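## Task

For the lighter-coloured of the two slide boxes, shove its inner tray out through the box end farthest from the robot base by at least a few centimetres, and leave it there. The tray must stay out once the robot is gone; the gripper holding it there does not count. Leave everything else roughly as it started. It fails immediately if the gripper grasps the outer sleeve of either box, if either box shifts or rotates more than slightly, or if a tray ends up pushed out about half its length. Release and pull the gripper away at the end.

## Robot and tools

Robot: a single six-joint arm with a two-finger parallel gripper, working over a table that holds two slide boxes, each an outer sleeve with a sliding inner tray. Knocking anything off the table counts as failure.

Frame: one scene frame for everything. Its origin sits on the table surface directly under the arm base. +z is up, +x points away from the base, and +y is to the left when facing along +x. So the box end farther from the base is usually its +x end, and the tray is pushed toward +x from its near (base-side) end. The base may be slightly tilted relative to the table, and the reported hand position gets less accurate at long reach.

Gripper: the fingers point along the gripper's own +x axis and close along its y axis. The reported end_effector_position is the point between the finger pads, 3 to 4 cm behind the tips.

Row format (used by both execute_actions and move): 8 numbers [x, y, z, qw, qx, qy, qz, opening]. x, y, z are an absolute target position in metres in the scene frame; qw, qx, qy, qz are an absolute target orientation quaternion, w first, in the scene frame. Together that is a pose, not an offset. opening runs -1 to 1: +1 is fully open (0.088 m), about -0.80 is where empty fingers touch, and anything lower closes no further. Full close takes roughly 0.5 s. Repeat the desired quaternion in every row, since the reported one drifts.

execute_actions: argument actions is a list with zero or one item. Empty list = just read the state. {"rows": [...], "steps": n} runs up to 15 control steps of 1/30 s, one row per step, with the final row repeated if rows run out. {"steps": n} with no rows is a wait of up to 300 steps, counted from the previous result, so thinking time is included. Optional pictures (boolean) toggles camera images. A target more than 0.6 m from the last reported position along any gripper axis is refused and nothing is sent.

move: target is one 8-number row as above (absolute pose plus opening); speed is the path's top speed in m/s, 0.002 to 0.5, default 0.25, with turning capped at twice that in rad/s. It drives a straight path lasting 0.5 to 10 s (it stops early after 10 s), rotates the short way, and does not slow for obstacles. The actual hand lags and may overshoot speed, especially with the arm stretched out. Opening is applied at the start. The result adds a move: line: done (settled near target), off_target, moving, held, fault, and the limits that acted (paced = the sent pose was clipped; held = a check blocked steps, after which the arm may lunge). It also reports distance from target. Faster moves hit harder, and aiming past a contact point pushes harder.

wait: seconds, 0 to 10; nothing new is sent.

zoom_image: camera (cam_head_left, cam_head_right, cam_high, cam_low, cam_wrist) and region [x0, y0, x1, y1] in pixels of that camera's latest 504x504 image, top-left is (0, 0), at most 504 by 504.

finished_scene: scene = the current scene number.

Control details: every step, the commanded pose is clamped to within 70 mm and 16 degrees of the measured pose, then joints are driven by damped inverse kinematics, favouring position over orientation. After an action ends, the arm only continues to the last clamped pose, so long motions need several calls; check the result each time. Joint friction may leave the gripper short or tilted, and tiny moves may not happen; correct the tilt if needed.

Result lines: the state line gives position, quaternion and velocities. Joint positions / Joint velocities list waist, shoulder, elbow, wrist pitch, wrist yaw, wrist roll (rad), then the pad gap (m). Ranges: waist -3.054 to 3.054, shoulder 0.000 to 3.142, elbow 0.000 to 2.356, wrist pitch -1.571 to 1.571, wrist yaw -1.571 to 1.571, wrist roll -3.142 to 3.142. grip_measured is the finger opening on the command scale. "pose unreachable" and HELD mark steps the clearance check altered or blocked (the mount counts as arm). Hand target appears when the controller's current goal is shown. Joint torques are total drive output with offsets and noise, not pure contact force.

Things to avoid: load limits are waist 17.2, shoulder 21.3, elbow 21.3, wrist pitch 5.61, wrist yaw 5.59, wrist roll 5.24 N m; hitting one triggers a TORQUE FAULT, a 10 s stop that drops the rest of the call. Sustained loads heat motors: MOTOR HOT from 50 °C, an OVER-TEMPERATURE FAULT hold at 95 °C, and power loss if it does not cool. Do not grasp the sleeves, do not shove the boxes, and push the tray gently and only a few centimetres, well short of half its length. Slams, hard hits and drops are penalised. When done, open the fingers and lift the gripper clear.

Each tool is called after ">>>" as name(argument=value, ...), one argument or row to a line, values as JSON.

## Session

>>> execute_actions(
  actions=[],
)

Scene clock: 0.00 s of 3750.00 s.
end_effector_position=(+0.1480, -0.2899, +0.2499) grip_measured=+0.830 end_effector_quat_wxyz=(+0.770, -0.512, +0.375, -0.064) end_effector_velocity=(+0.001, +0.003, +0.000) end_effector_angular_velocity=(-0.004, -0.001, +0.025)
Joint positions: [-1.782  1.445  0.499  0.36  -1.177 -1.578  0.08 ]
Joint velocities: [-0.002 -0.002 -0.002 -0.007 -0.022 -0.022 -0.   ]
Joint torques (N m, as the arm reports them, + toward a larger angle): no reading
Heat: hottest wrist roll 28 °C (+0.0 °C/min).
Hand target: +0.148, -0.290, +0.250; +0.770, -0.513, +0.375, -0.064

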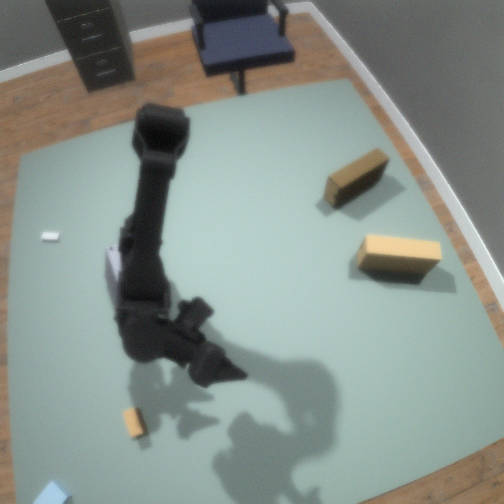

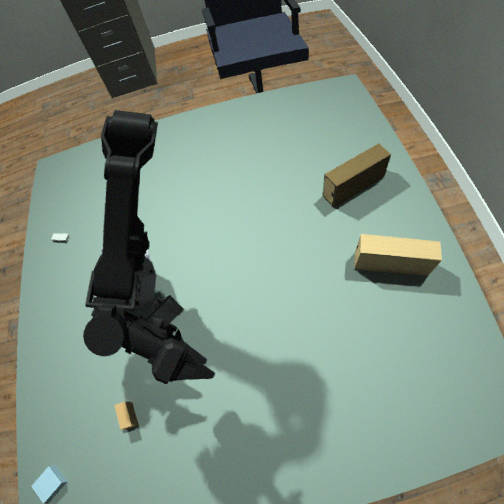

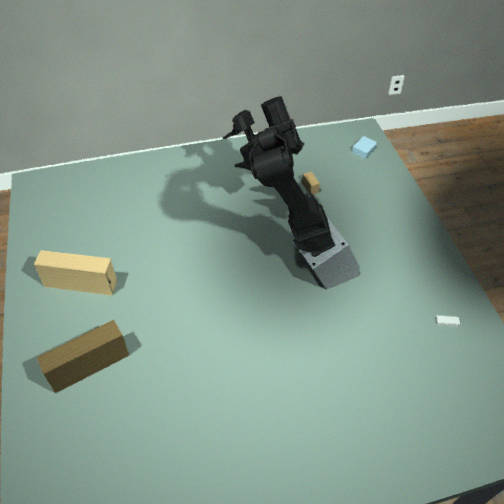

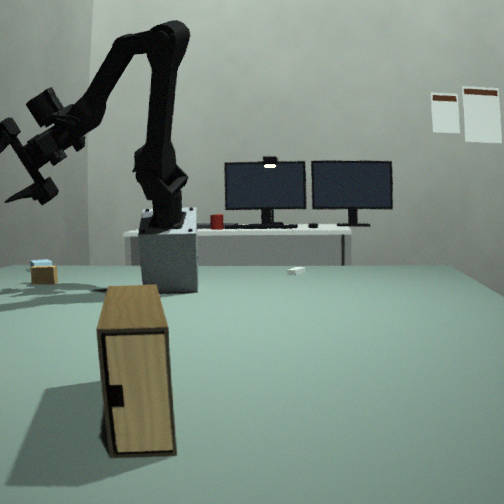

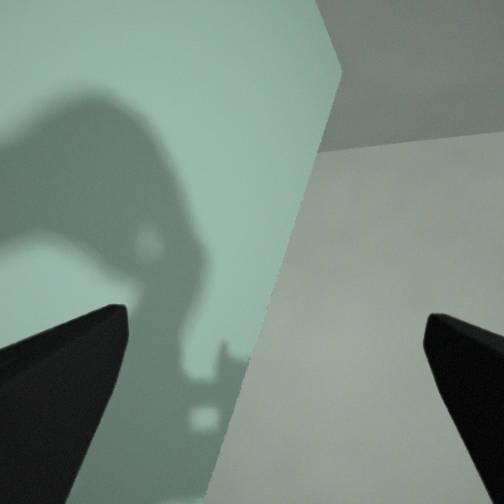

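>>> move(
  target=[0.42,-0.05,0.33,0.707,0,0.707,0,1],
)

Scene clock: 12.33 s of 3750.00 s.
end_effector_position=(+0.4163, -0.0503, +0.3326) grip_measured=+0.993 end_effector_quat_wxyz=(+0.733, -0.017, +0.680, -0.011) end_effector_velocity=(+0.003, +0.001, -0.002) end_effector_angular_velocity=(+0.007, -0.004, +0.011)
Joint positions: [-0.403  1.575  2.042 -1.573 -0.204 -0.286  0.088]
Joint velocities: [ 0.002  0.007  0.002  0.007 -0.007 -0.007 -0.   ]
Joint torques (N m, as the arm reports them, + toward a larger angle): [-1.15 -7.21  6.79  0.29 -0.21  0.14]
Heat: hottest wrist roll 28 °C (+0.0 °C/min).
Hand target: +0.418, -0.050, +0.331; +0.732, -0.013, +0.681, -0.009
Off the commanded pose: 0.005 m, 5 deg.
joint sent to its limit — the command would take joint 4 (wrist pitch) past its lower limit, so that joint was sent only as far as its limit.
After step 90, 6.37 s passed at rest.
move: off_target

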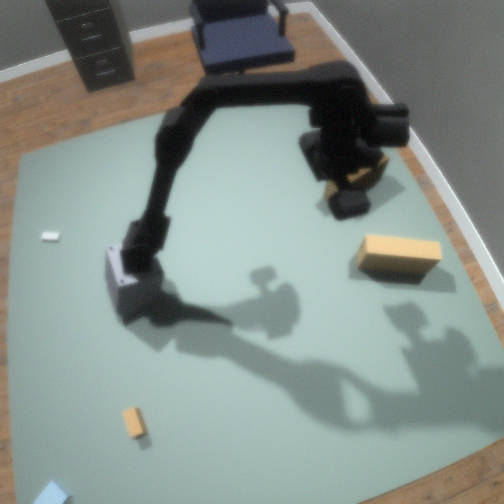

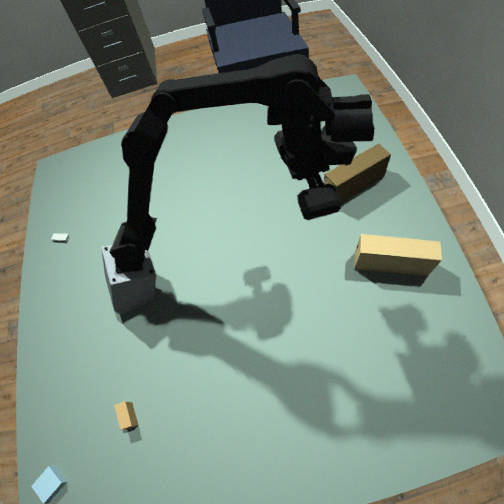

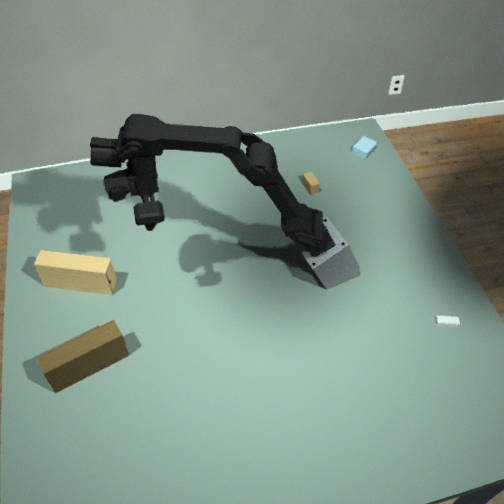

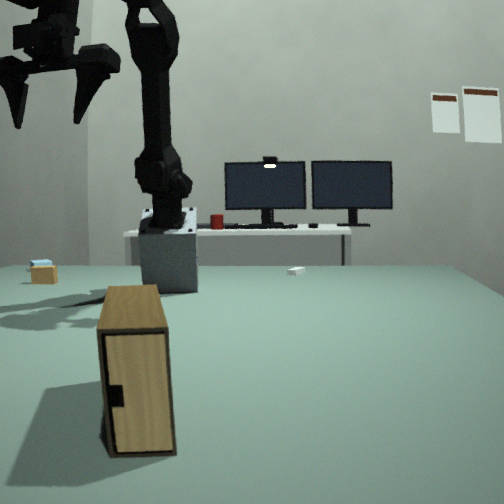

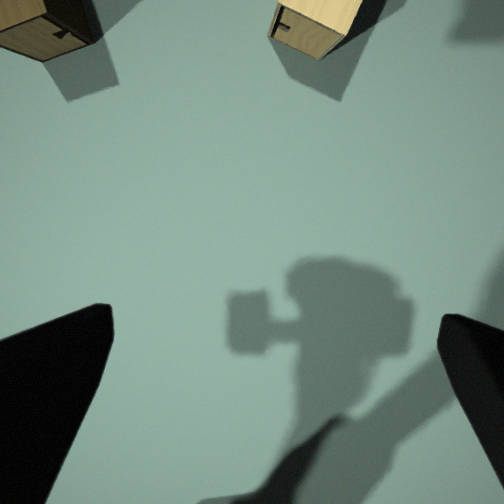

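>>> move(
  target=[0.6,-0.1,0.3,0.707,0,0.707,0,1],
)

Scene clock: 14.90 s of 3750.00 s.
end_effector_position=(+0.5974, -0.1002, +0.3010) grip_measured=+0.993 end_effector_quat_wxyz=(+0.875, -0.041, +0.480, -0.039) end_effector_velocity=(+0.000, -0.002, +0.004) end_effector_angular_velocity=(-0.014, -0.010, +0.002)
Joint positions: [-0.385  1.943  2.348 -0.999 -0.221 -0.15   0.088]
Joint velocities: [-0.002 -0.007 -0.002  0.007  0.007 -0.007 -0.   ]
Joint torques (N m, as the arm reports them, + toward a larger angle): [ -2.09 -10.65   7.56   1.33  -0.2    0.15]
Heat: hottest wrist roll 28 °C (+0.0 °C/min).
Hand target: +0.600, -0.099, +0.299; +0.876, -0.039, +0.479, -0.037
Off the commanded pose: 0.003 m, 33 deg; orientation clipped at the last step of the last action.
joint sent to its limit — the command would take joint 3 (elbow) past its upper limit, so that joint was sent only as far as its limit.
move: off_target; limits=paced

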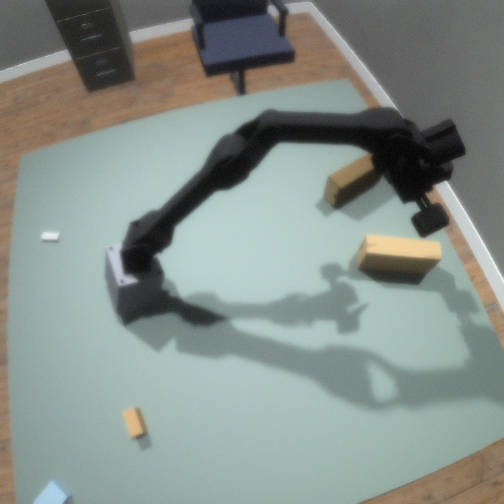

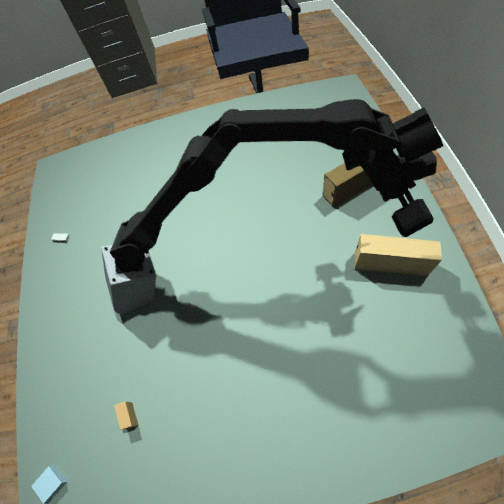

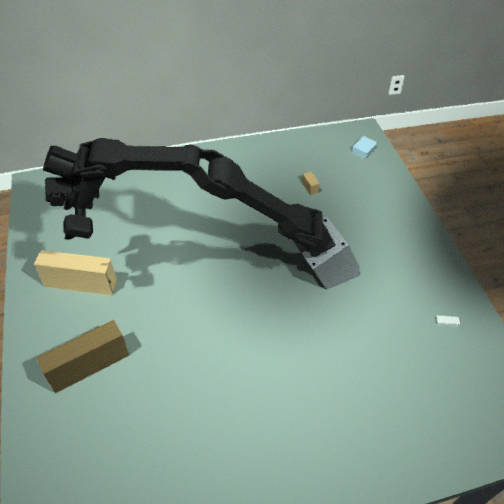

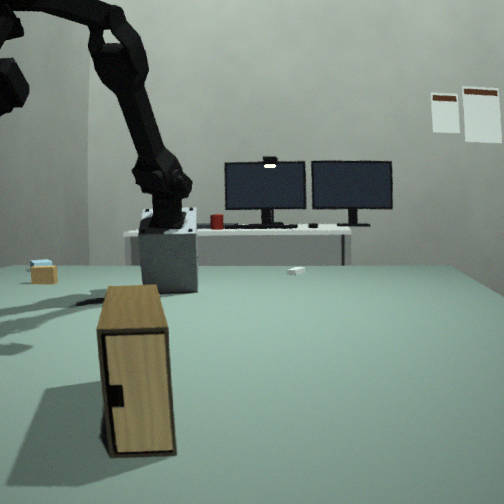

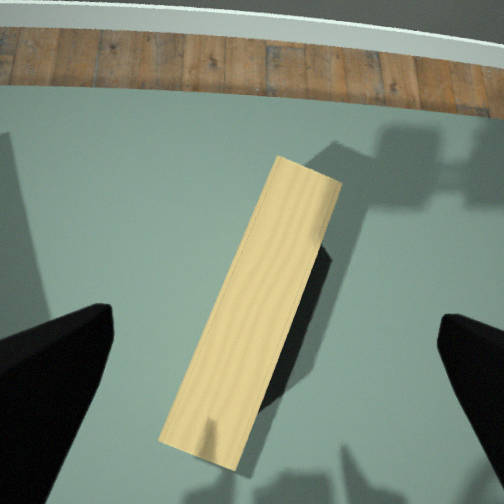

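>>> move(
  target=[0.44,-0.04,0.12,0.976,0.023,0.129,-0.172,-1],
)

Scene clock: 25.40 s of 3750.00 s.
end_effector_position=(+0.4420, -0.0406, +0.1235) grip_measured=-0.803 end_effector_quat_wxyz=(+0.977, +0.027, +0.124, -0.170) end_effector_velocity=(-0.001, -0.000, -0.001) end_effector_angular_velocity=(+0.008, -0.009, +0.004)
Joint positions: [-0.06   1.83   0.493  1.465  0.331  0.193  0.   ]
Joint velocities: [-0.002  0.012 -0.002  0.022 -0.007  0.007  0.   ]
Joint torques (N m, as the arm reports them, + toward a larger angle): [-0.64 -5.83  1.76  1.8   0.31 -0.07]
Heat: hottest shoulder 30 °C (+4.7 °C/min).
Hand target: +0.440, -0.040, +0.120; +0.976, +0.025, +0.129, -0.172
Off the commanded pose: 0.004 m, 1 deg.
After step 90, 5.37 s passed at rest.
move: done

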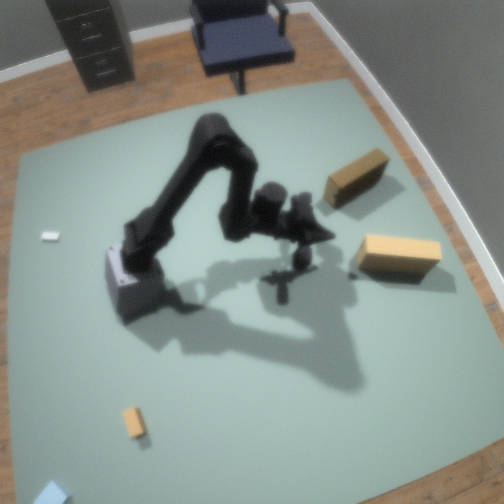

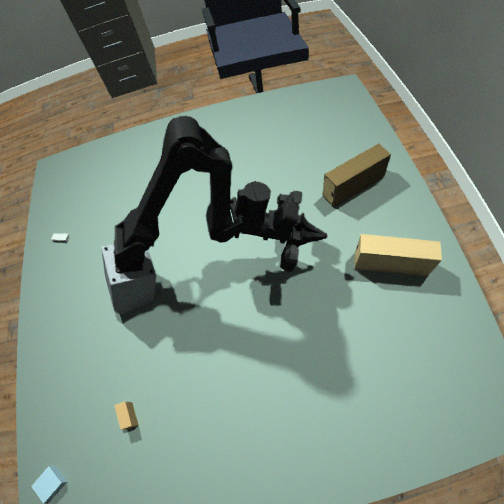

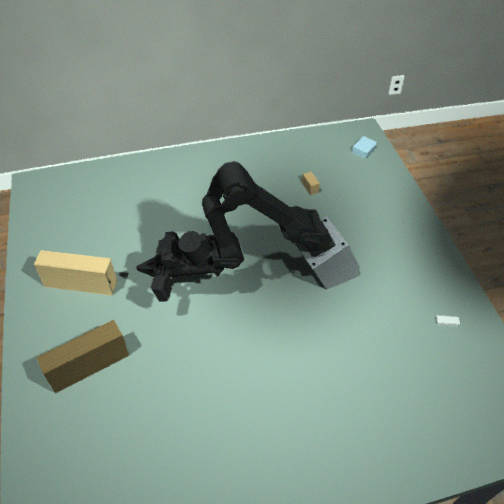

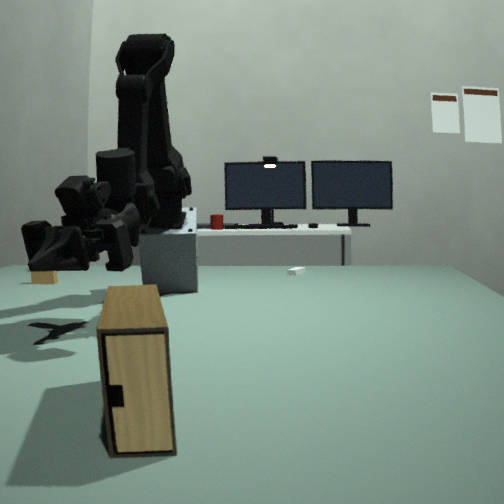

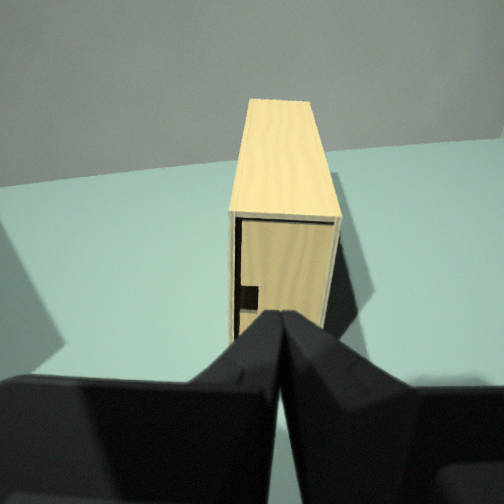

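>>> move(
  target=[0.47,-0.052,0.065,0.976,0.023,0.129,-0.172,-1],
)

Scene clock: 28.53 s of 3750.00 s.
end_effector_position=(+0.4702, -0.0510, +0.0683) grip_measured=-0.803 end_effector_quat_wxyz=(+0.976, +0.025, +0.126, -0.173) end_effector_velocity=(-0.002, -0.003, -0.007) end_effector_angular_velocity=(-0.010, +0.028, -0.010)
Joint positions: [-0.078  2.114  0.69   1.545  0.319  0.192  0.   ]
Joint velocities: [-0.002  0.007  0.002 -0.022  0.007 -0.007  0.   ]
Joint torques (N m, as the arm reports them, + toward a larger angle): [-1.33 -6.63  2.12  1.78 -0.07 -0.06]
Heat: hottest shoulder 30 °C (+4.2 °C/min).
Hand target: +0.470, -0.052, +0.065; +0.976, +0.023, +0.129, -0.172
Off the commanded pose: 0.003 m, 0 deg.
move: done

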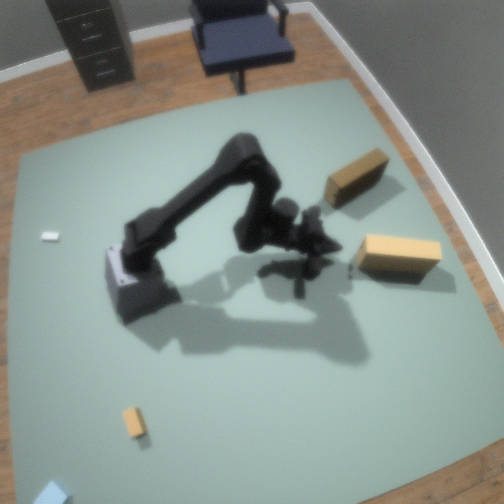

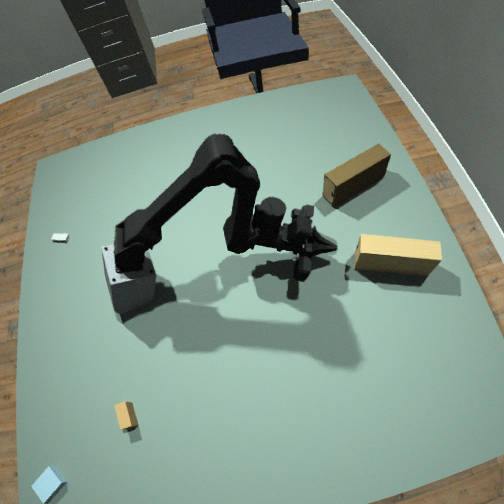

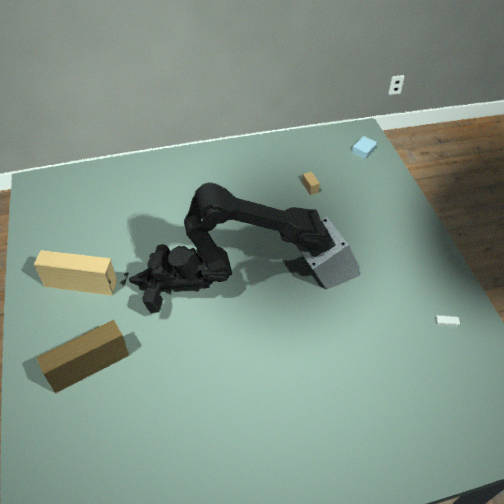

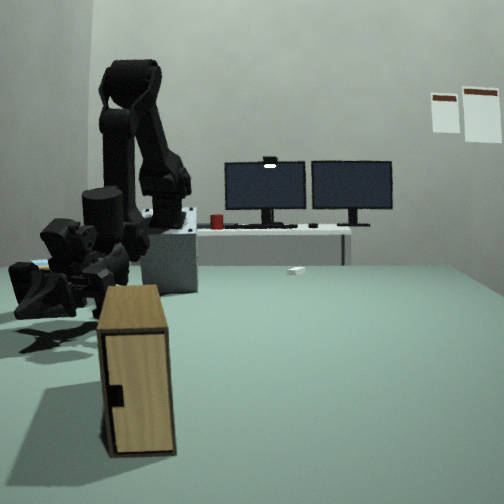

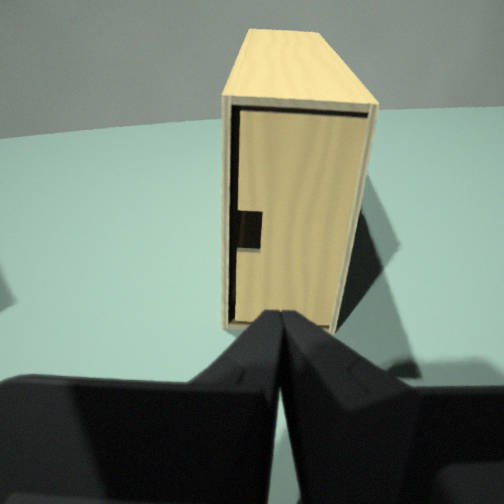

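>>> move(
  target=[0.498,-0.064,0.062,0.976,0.023,0.129,-0.172,-1],
  speed=0.08,
)

Scene clock: 33.20 s of 3750.00 s.
end_effector_position=(+0.4983, -0.0629, +0.0663) grip_measured=-0.803 end_effector_quat_wxyz=(+0.977, +0.023, +0.125, -0.173) end_effector_velocity=(-0.002, -0.001, -0.007) end_effector_angular_velocity=(+0.008, +0.025, +0.000)
Joint positions: [-0.112  2.133  0.809  1.448  0.285  0.192  0.   ]
Joint velocities: [-0.002  0.007  0.002 -0.022 -0.007  0.007  0.   ]
Joint torques (N m, as the arm reports them, + toward a larger angle): [-1.48 -7.31  2.81  1.47 -0.04  0.08]
Heat: hottest shoulder 30 °C (+3.6 °C/min).
Hand target: +0.498, -0.064, +0.062; +0.976, +0.023, +0.129, -0.172
Off the commanded pose: 0.004 m, 1 deg.
After step 90, 0.87 s passed at rest.
move: done

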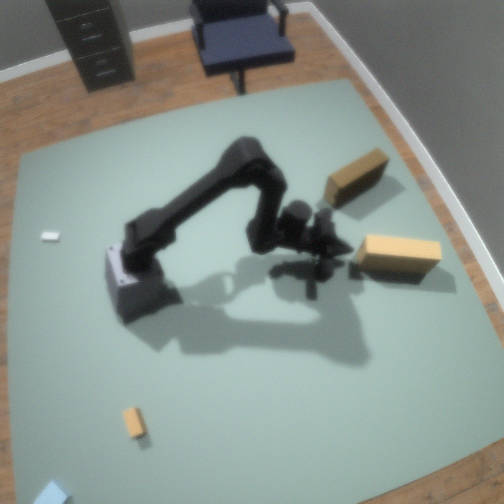

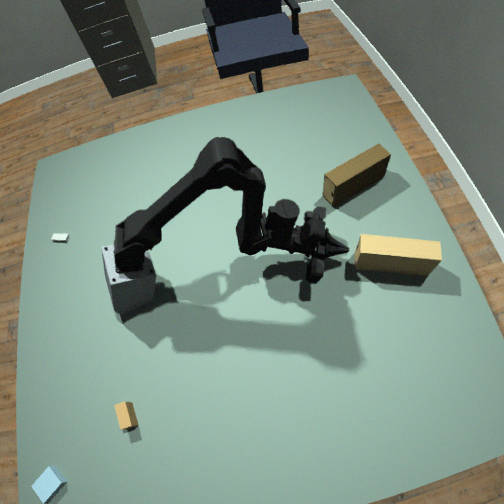

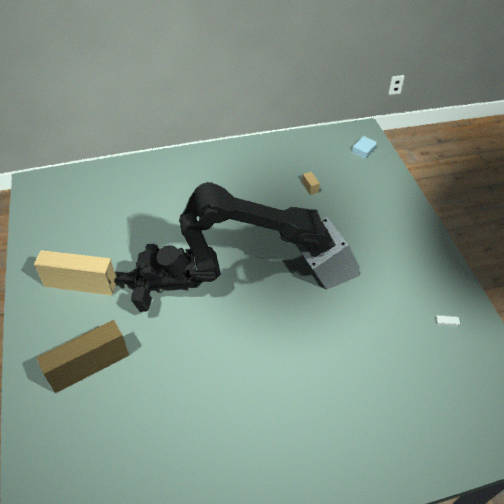

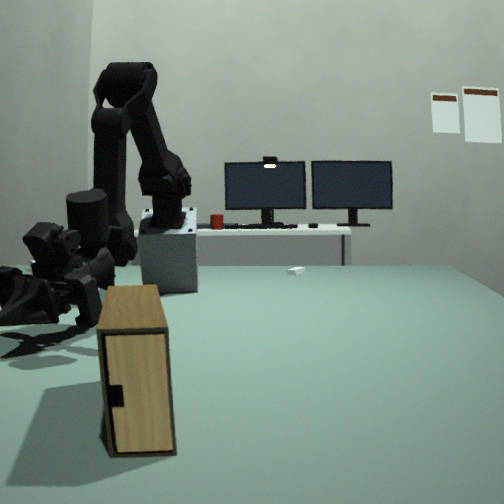

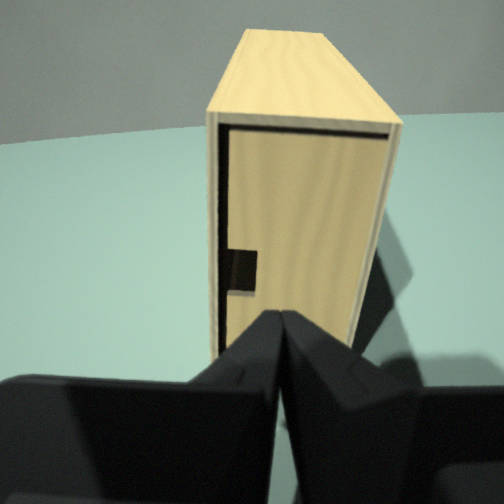

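>>> move(
  target=[0.519,-0.079,0.062,0.976,0.023,0.129,-0.172,-1],
  speed=0.04,
)

Scene clock: 36.90 s of 3750.00 s.
end_effector_position=(+0.5194, -0.0773, +0.0668) grip_measured=-0.803 end_effector_quat_wxyz=(+0.977, +0.022, +0.125, -0.172) end_effector_velocity=(+0.005, +0.004, +0.002) end_effector_angular_velocity=(+0.003, -0.001, +0.035)
Joint positions: [-0.15   2.147  0.902  1.37   0.246  0.195  0.   ]
Joint velocities: [-0.002 -0.002  0.012 -0.007 -0.037 -0.007  0.   ]
Joint torques (N m, as the arm reports them, + toward a larger angle): [-1.81 -7.67  3.36  1.43 -0.02  0.14]
Heat: hottest shoulder 30 °C (+3.3 °C/min).
Hand target: +0.519, -0.079, +0.062; +0.976, +0.023, +0.129, -0.172
Off the commanded pose: 0.005 m, 1 deg.
move: done

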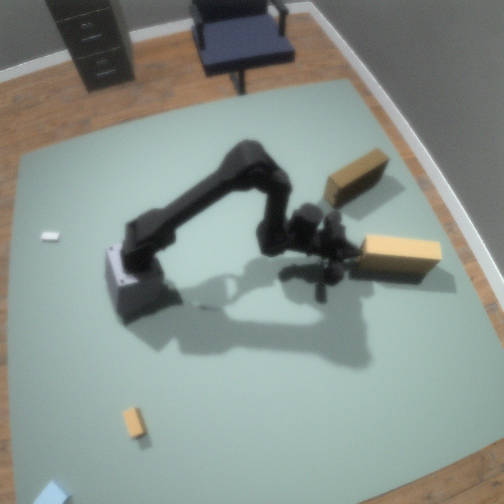

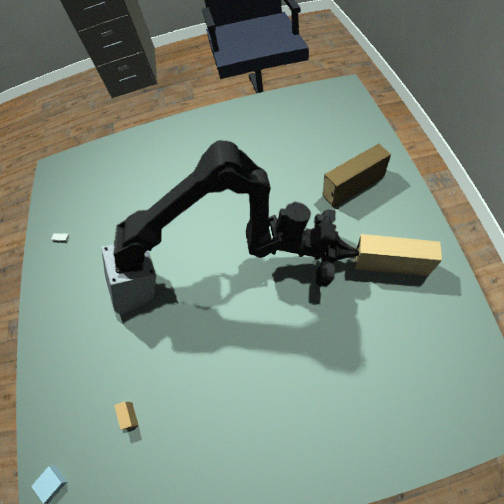

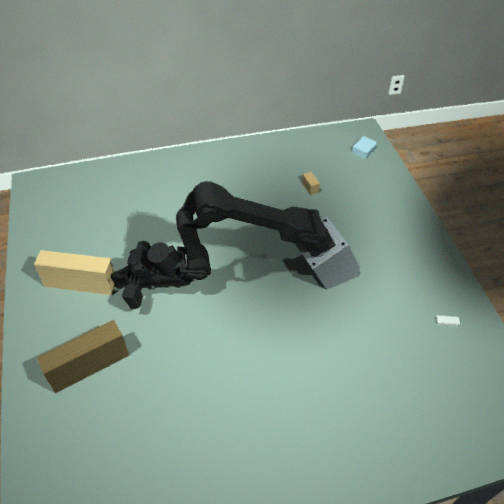

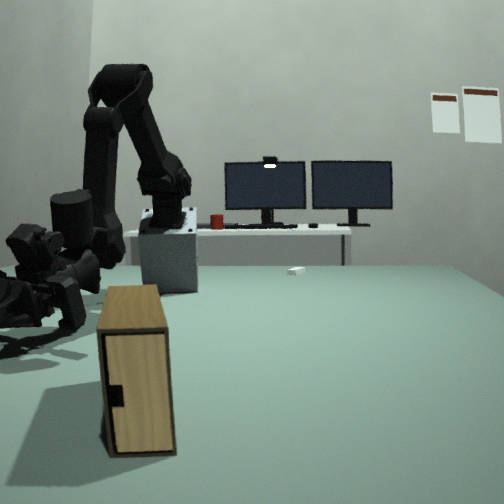

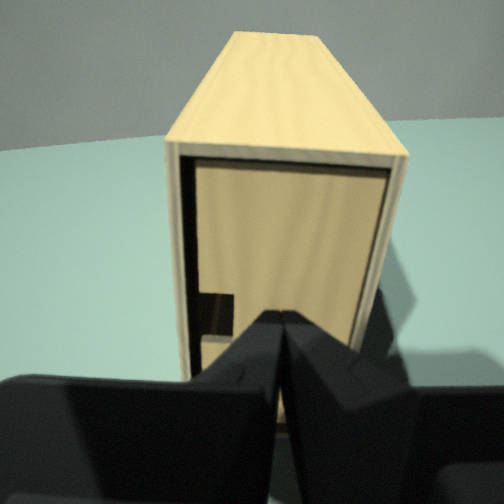

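>>> move(
  target=[0.547,-0.09,0.062,0.976,0.023,0.129,-0.172,-1],
  speed=0.02,
)

Scene clock: 41.50 s of 3750.00 s.
end_effector_position=(+0.5477, -0.0881, +0.0678) grip_measured=-0.803 end_effector_quat_wxyz=(+0.977, +0.022, +0.124, -0.172) end_effector_velocity=(+0.000, -0.002, +0.001) end_effector_angular_velocity=(-0.010, +0.004, -0.008)
Joint positions: [-0.173  2.172  1.029  1.269  0.223  0.198  0.   ]
Joint velocities: [-0.002 -0.002  0.002 -0.007  0.007 -0.007  0.   ]
Joint torques (N m, as the arm reports them, + toward a larger angle): [-2.   -8.14  3.88  1.43 -0.06  0.16]
Heat: hottest shoulder 31 °C (+4.3 °C/min).
Hand target: +0.547, -0.090, +0.062; +0.976, +0.023, +0.129, -0.172
Off the commanded pose: 0.006 m, 1 deg.
move: done

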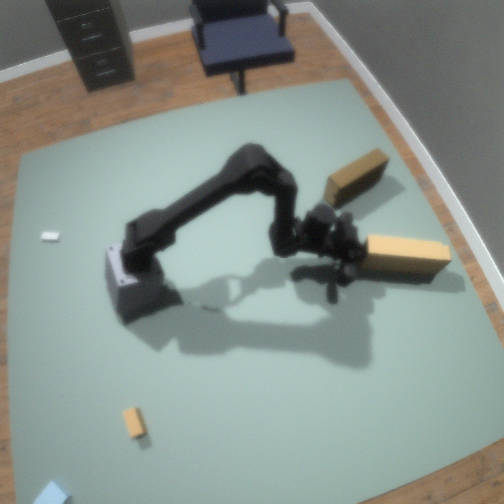

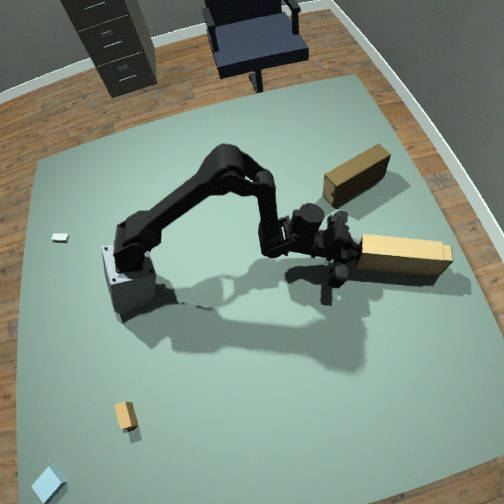

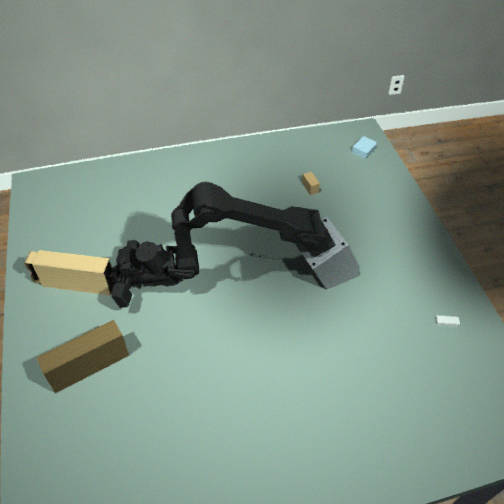

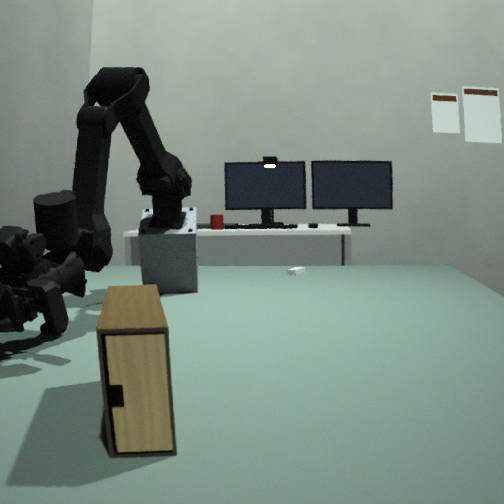

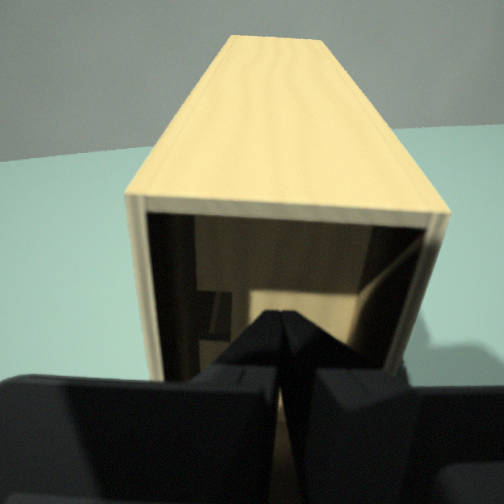

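>>> move(
  target=[0.561,-0.0945,0.062,0.976,0.023,0.129,-0.172,-1],
  speed=0.02,
)

Scene clock: 43.83 s of 3750.00 s.
end_effector_position=(+0.5614, -0.0929, +0.0678) grip_measured=-0.803 end_effector_quat_wxyz=(+0.977, +0.022, +0.124, -0.172) end_effector_velocity=(-0.001, -0.004, -0.006) end_effector_angular_velocity=(-0.005, +0.034, -0.002)
Joint positions: [-0.182  2.188  1.095  1.219  0.215  0.198  0.   ]
Joint velocities: [-0.007  0.002  0.007 -0.037 -0.007 -0.007  0.   ]
Joint torques (N m, as the arm reports them, + toward a larger angle): [-2.07 -8.31  4.1   1.39 -0.02  0.16]
Heat: hottest shoulder 31 °C (+4.1 °C/min).
Hand target: +0.561, -0.095, +0.062; +0.976, +0.023, +0.129, -0.172
Off the commanded pose: 0.006 m, 1 deg.
move: done

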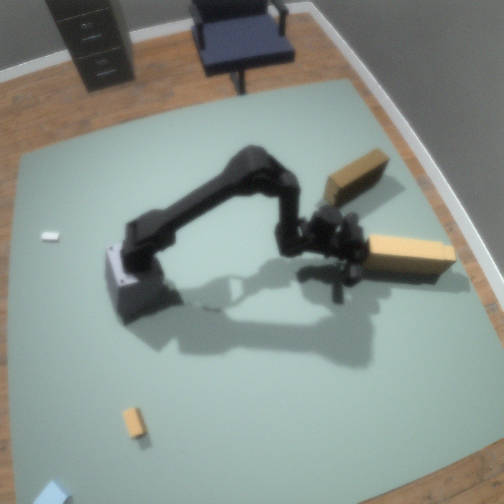

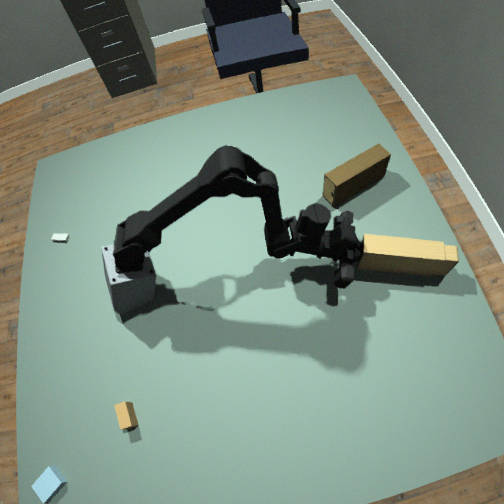

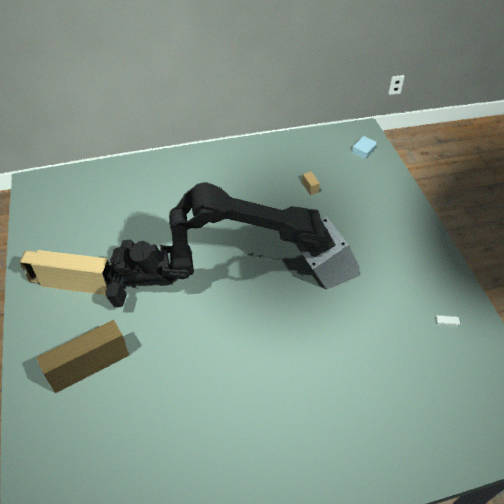

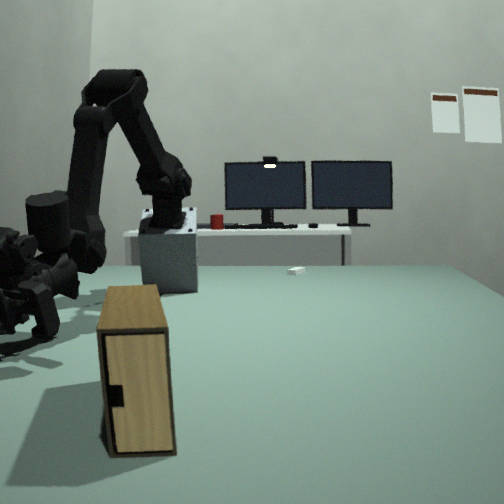

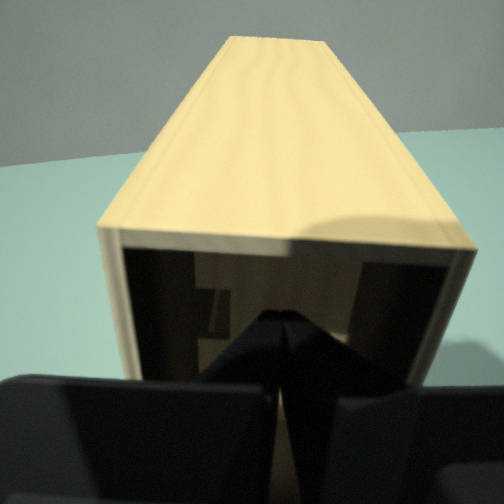

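>>> move(
  target=[0.44,-0.047,0.075,0.976,0.023,0.129,-0.172,-1],
  speed=0.15,
)

>>> zoom_image(
  camera="cam_head_right",
  region=[330,200,490,310],
)

Scene clock: 47.20 s of 3750.00 s.
end_effector_position=(+0.4399, -0.0482, +0.0720) grip_measured=-0.803 end_effector_quat_wxyz=(+0.973, +0.023, +0.151, -0.175) end_effector_velocity=(-0.001, +0.004, -0.003) end_effector_angular_velocity=(+0.015, +0.012, +0.019)
Joint positions: [-0.07   2.053  0.561  1.563  0.324  0.196  0.   ]
Joint velocities: [ 0.002 -0.002 -0.007 -0.007 -0.022  0.007  0.   ]
Joint torques (N m, as the arm reports them, + toward a larger angle): [-0.71 -8.34  0.71  1.76  0.37  0.16]
Heat: hottest shoulder 32 °C (+5.1 °C/min).
Hand target: +0.440, -0.047, +0.075; +0.973, +0.025, +0.147, -0.176
Off the commanded pose: 0.003 m, 3 deg.
joint sent to its limit — the command would take joint 4 (wrist pitch) past its upper limit, so that joint was sent only as far as its limit.
move: off_target

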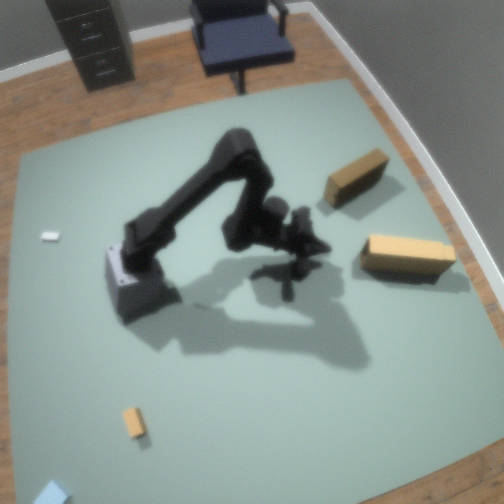

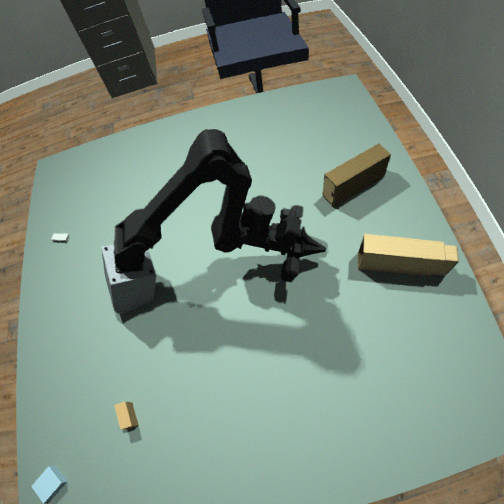

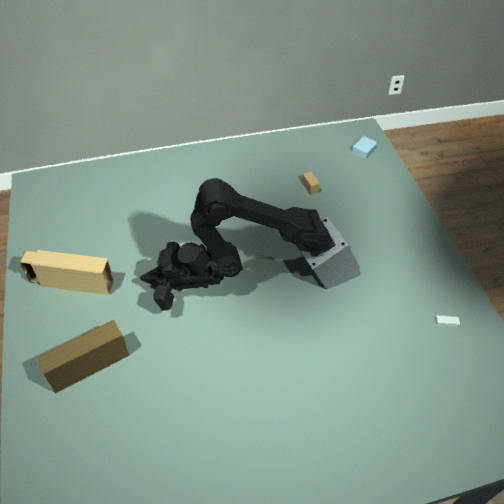

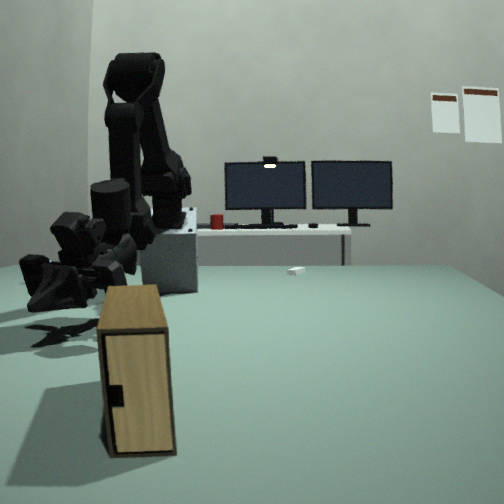

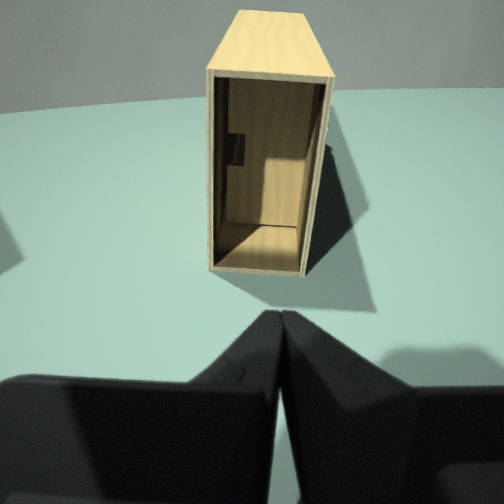

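Region (330, 200, 490, 310) of cam_head_right's 504x504 image, scaled by 3.150, with more detail than that image has; it fills the top 346 rows of this view, and the rest is white.

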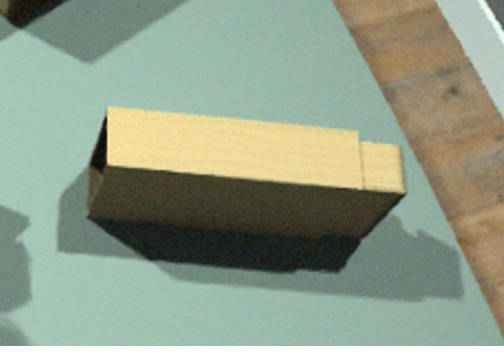

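>>> finished_scene(
  scene=1,
)

The scene is finished: the task was done.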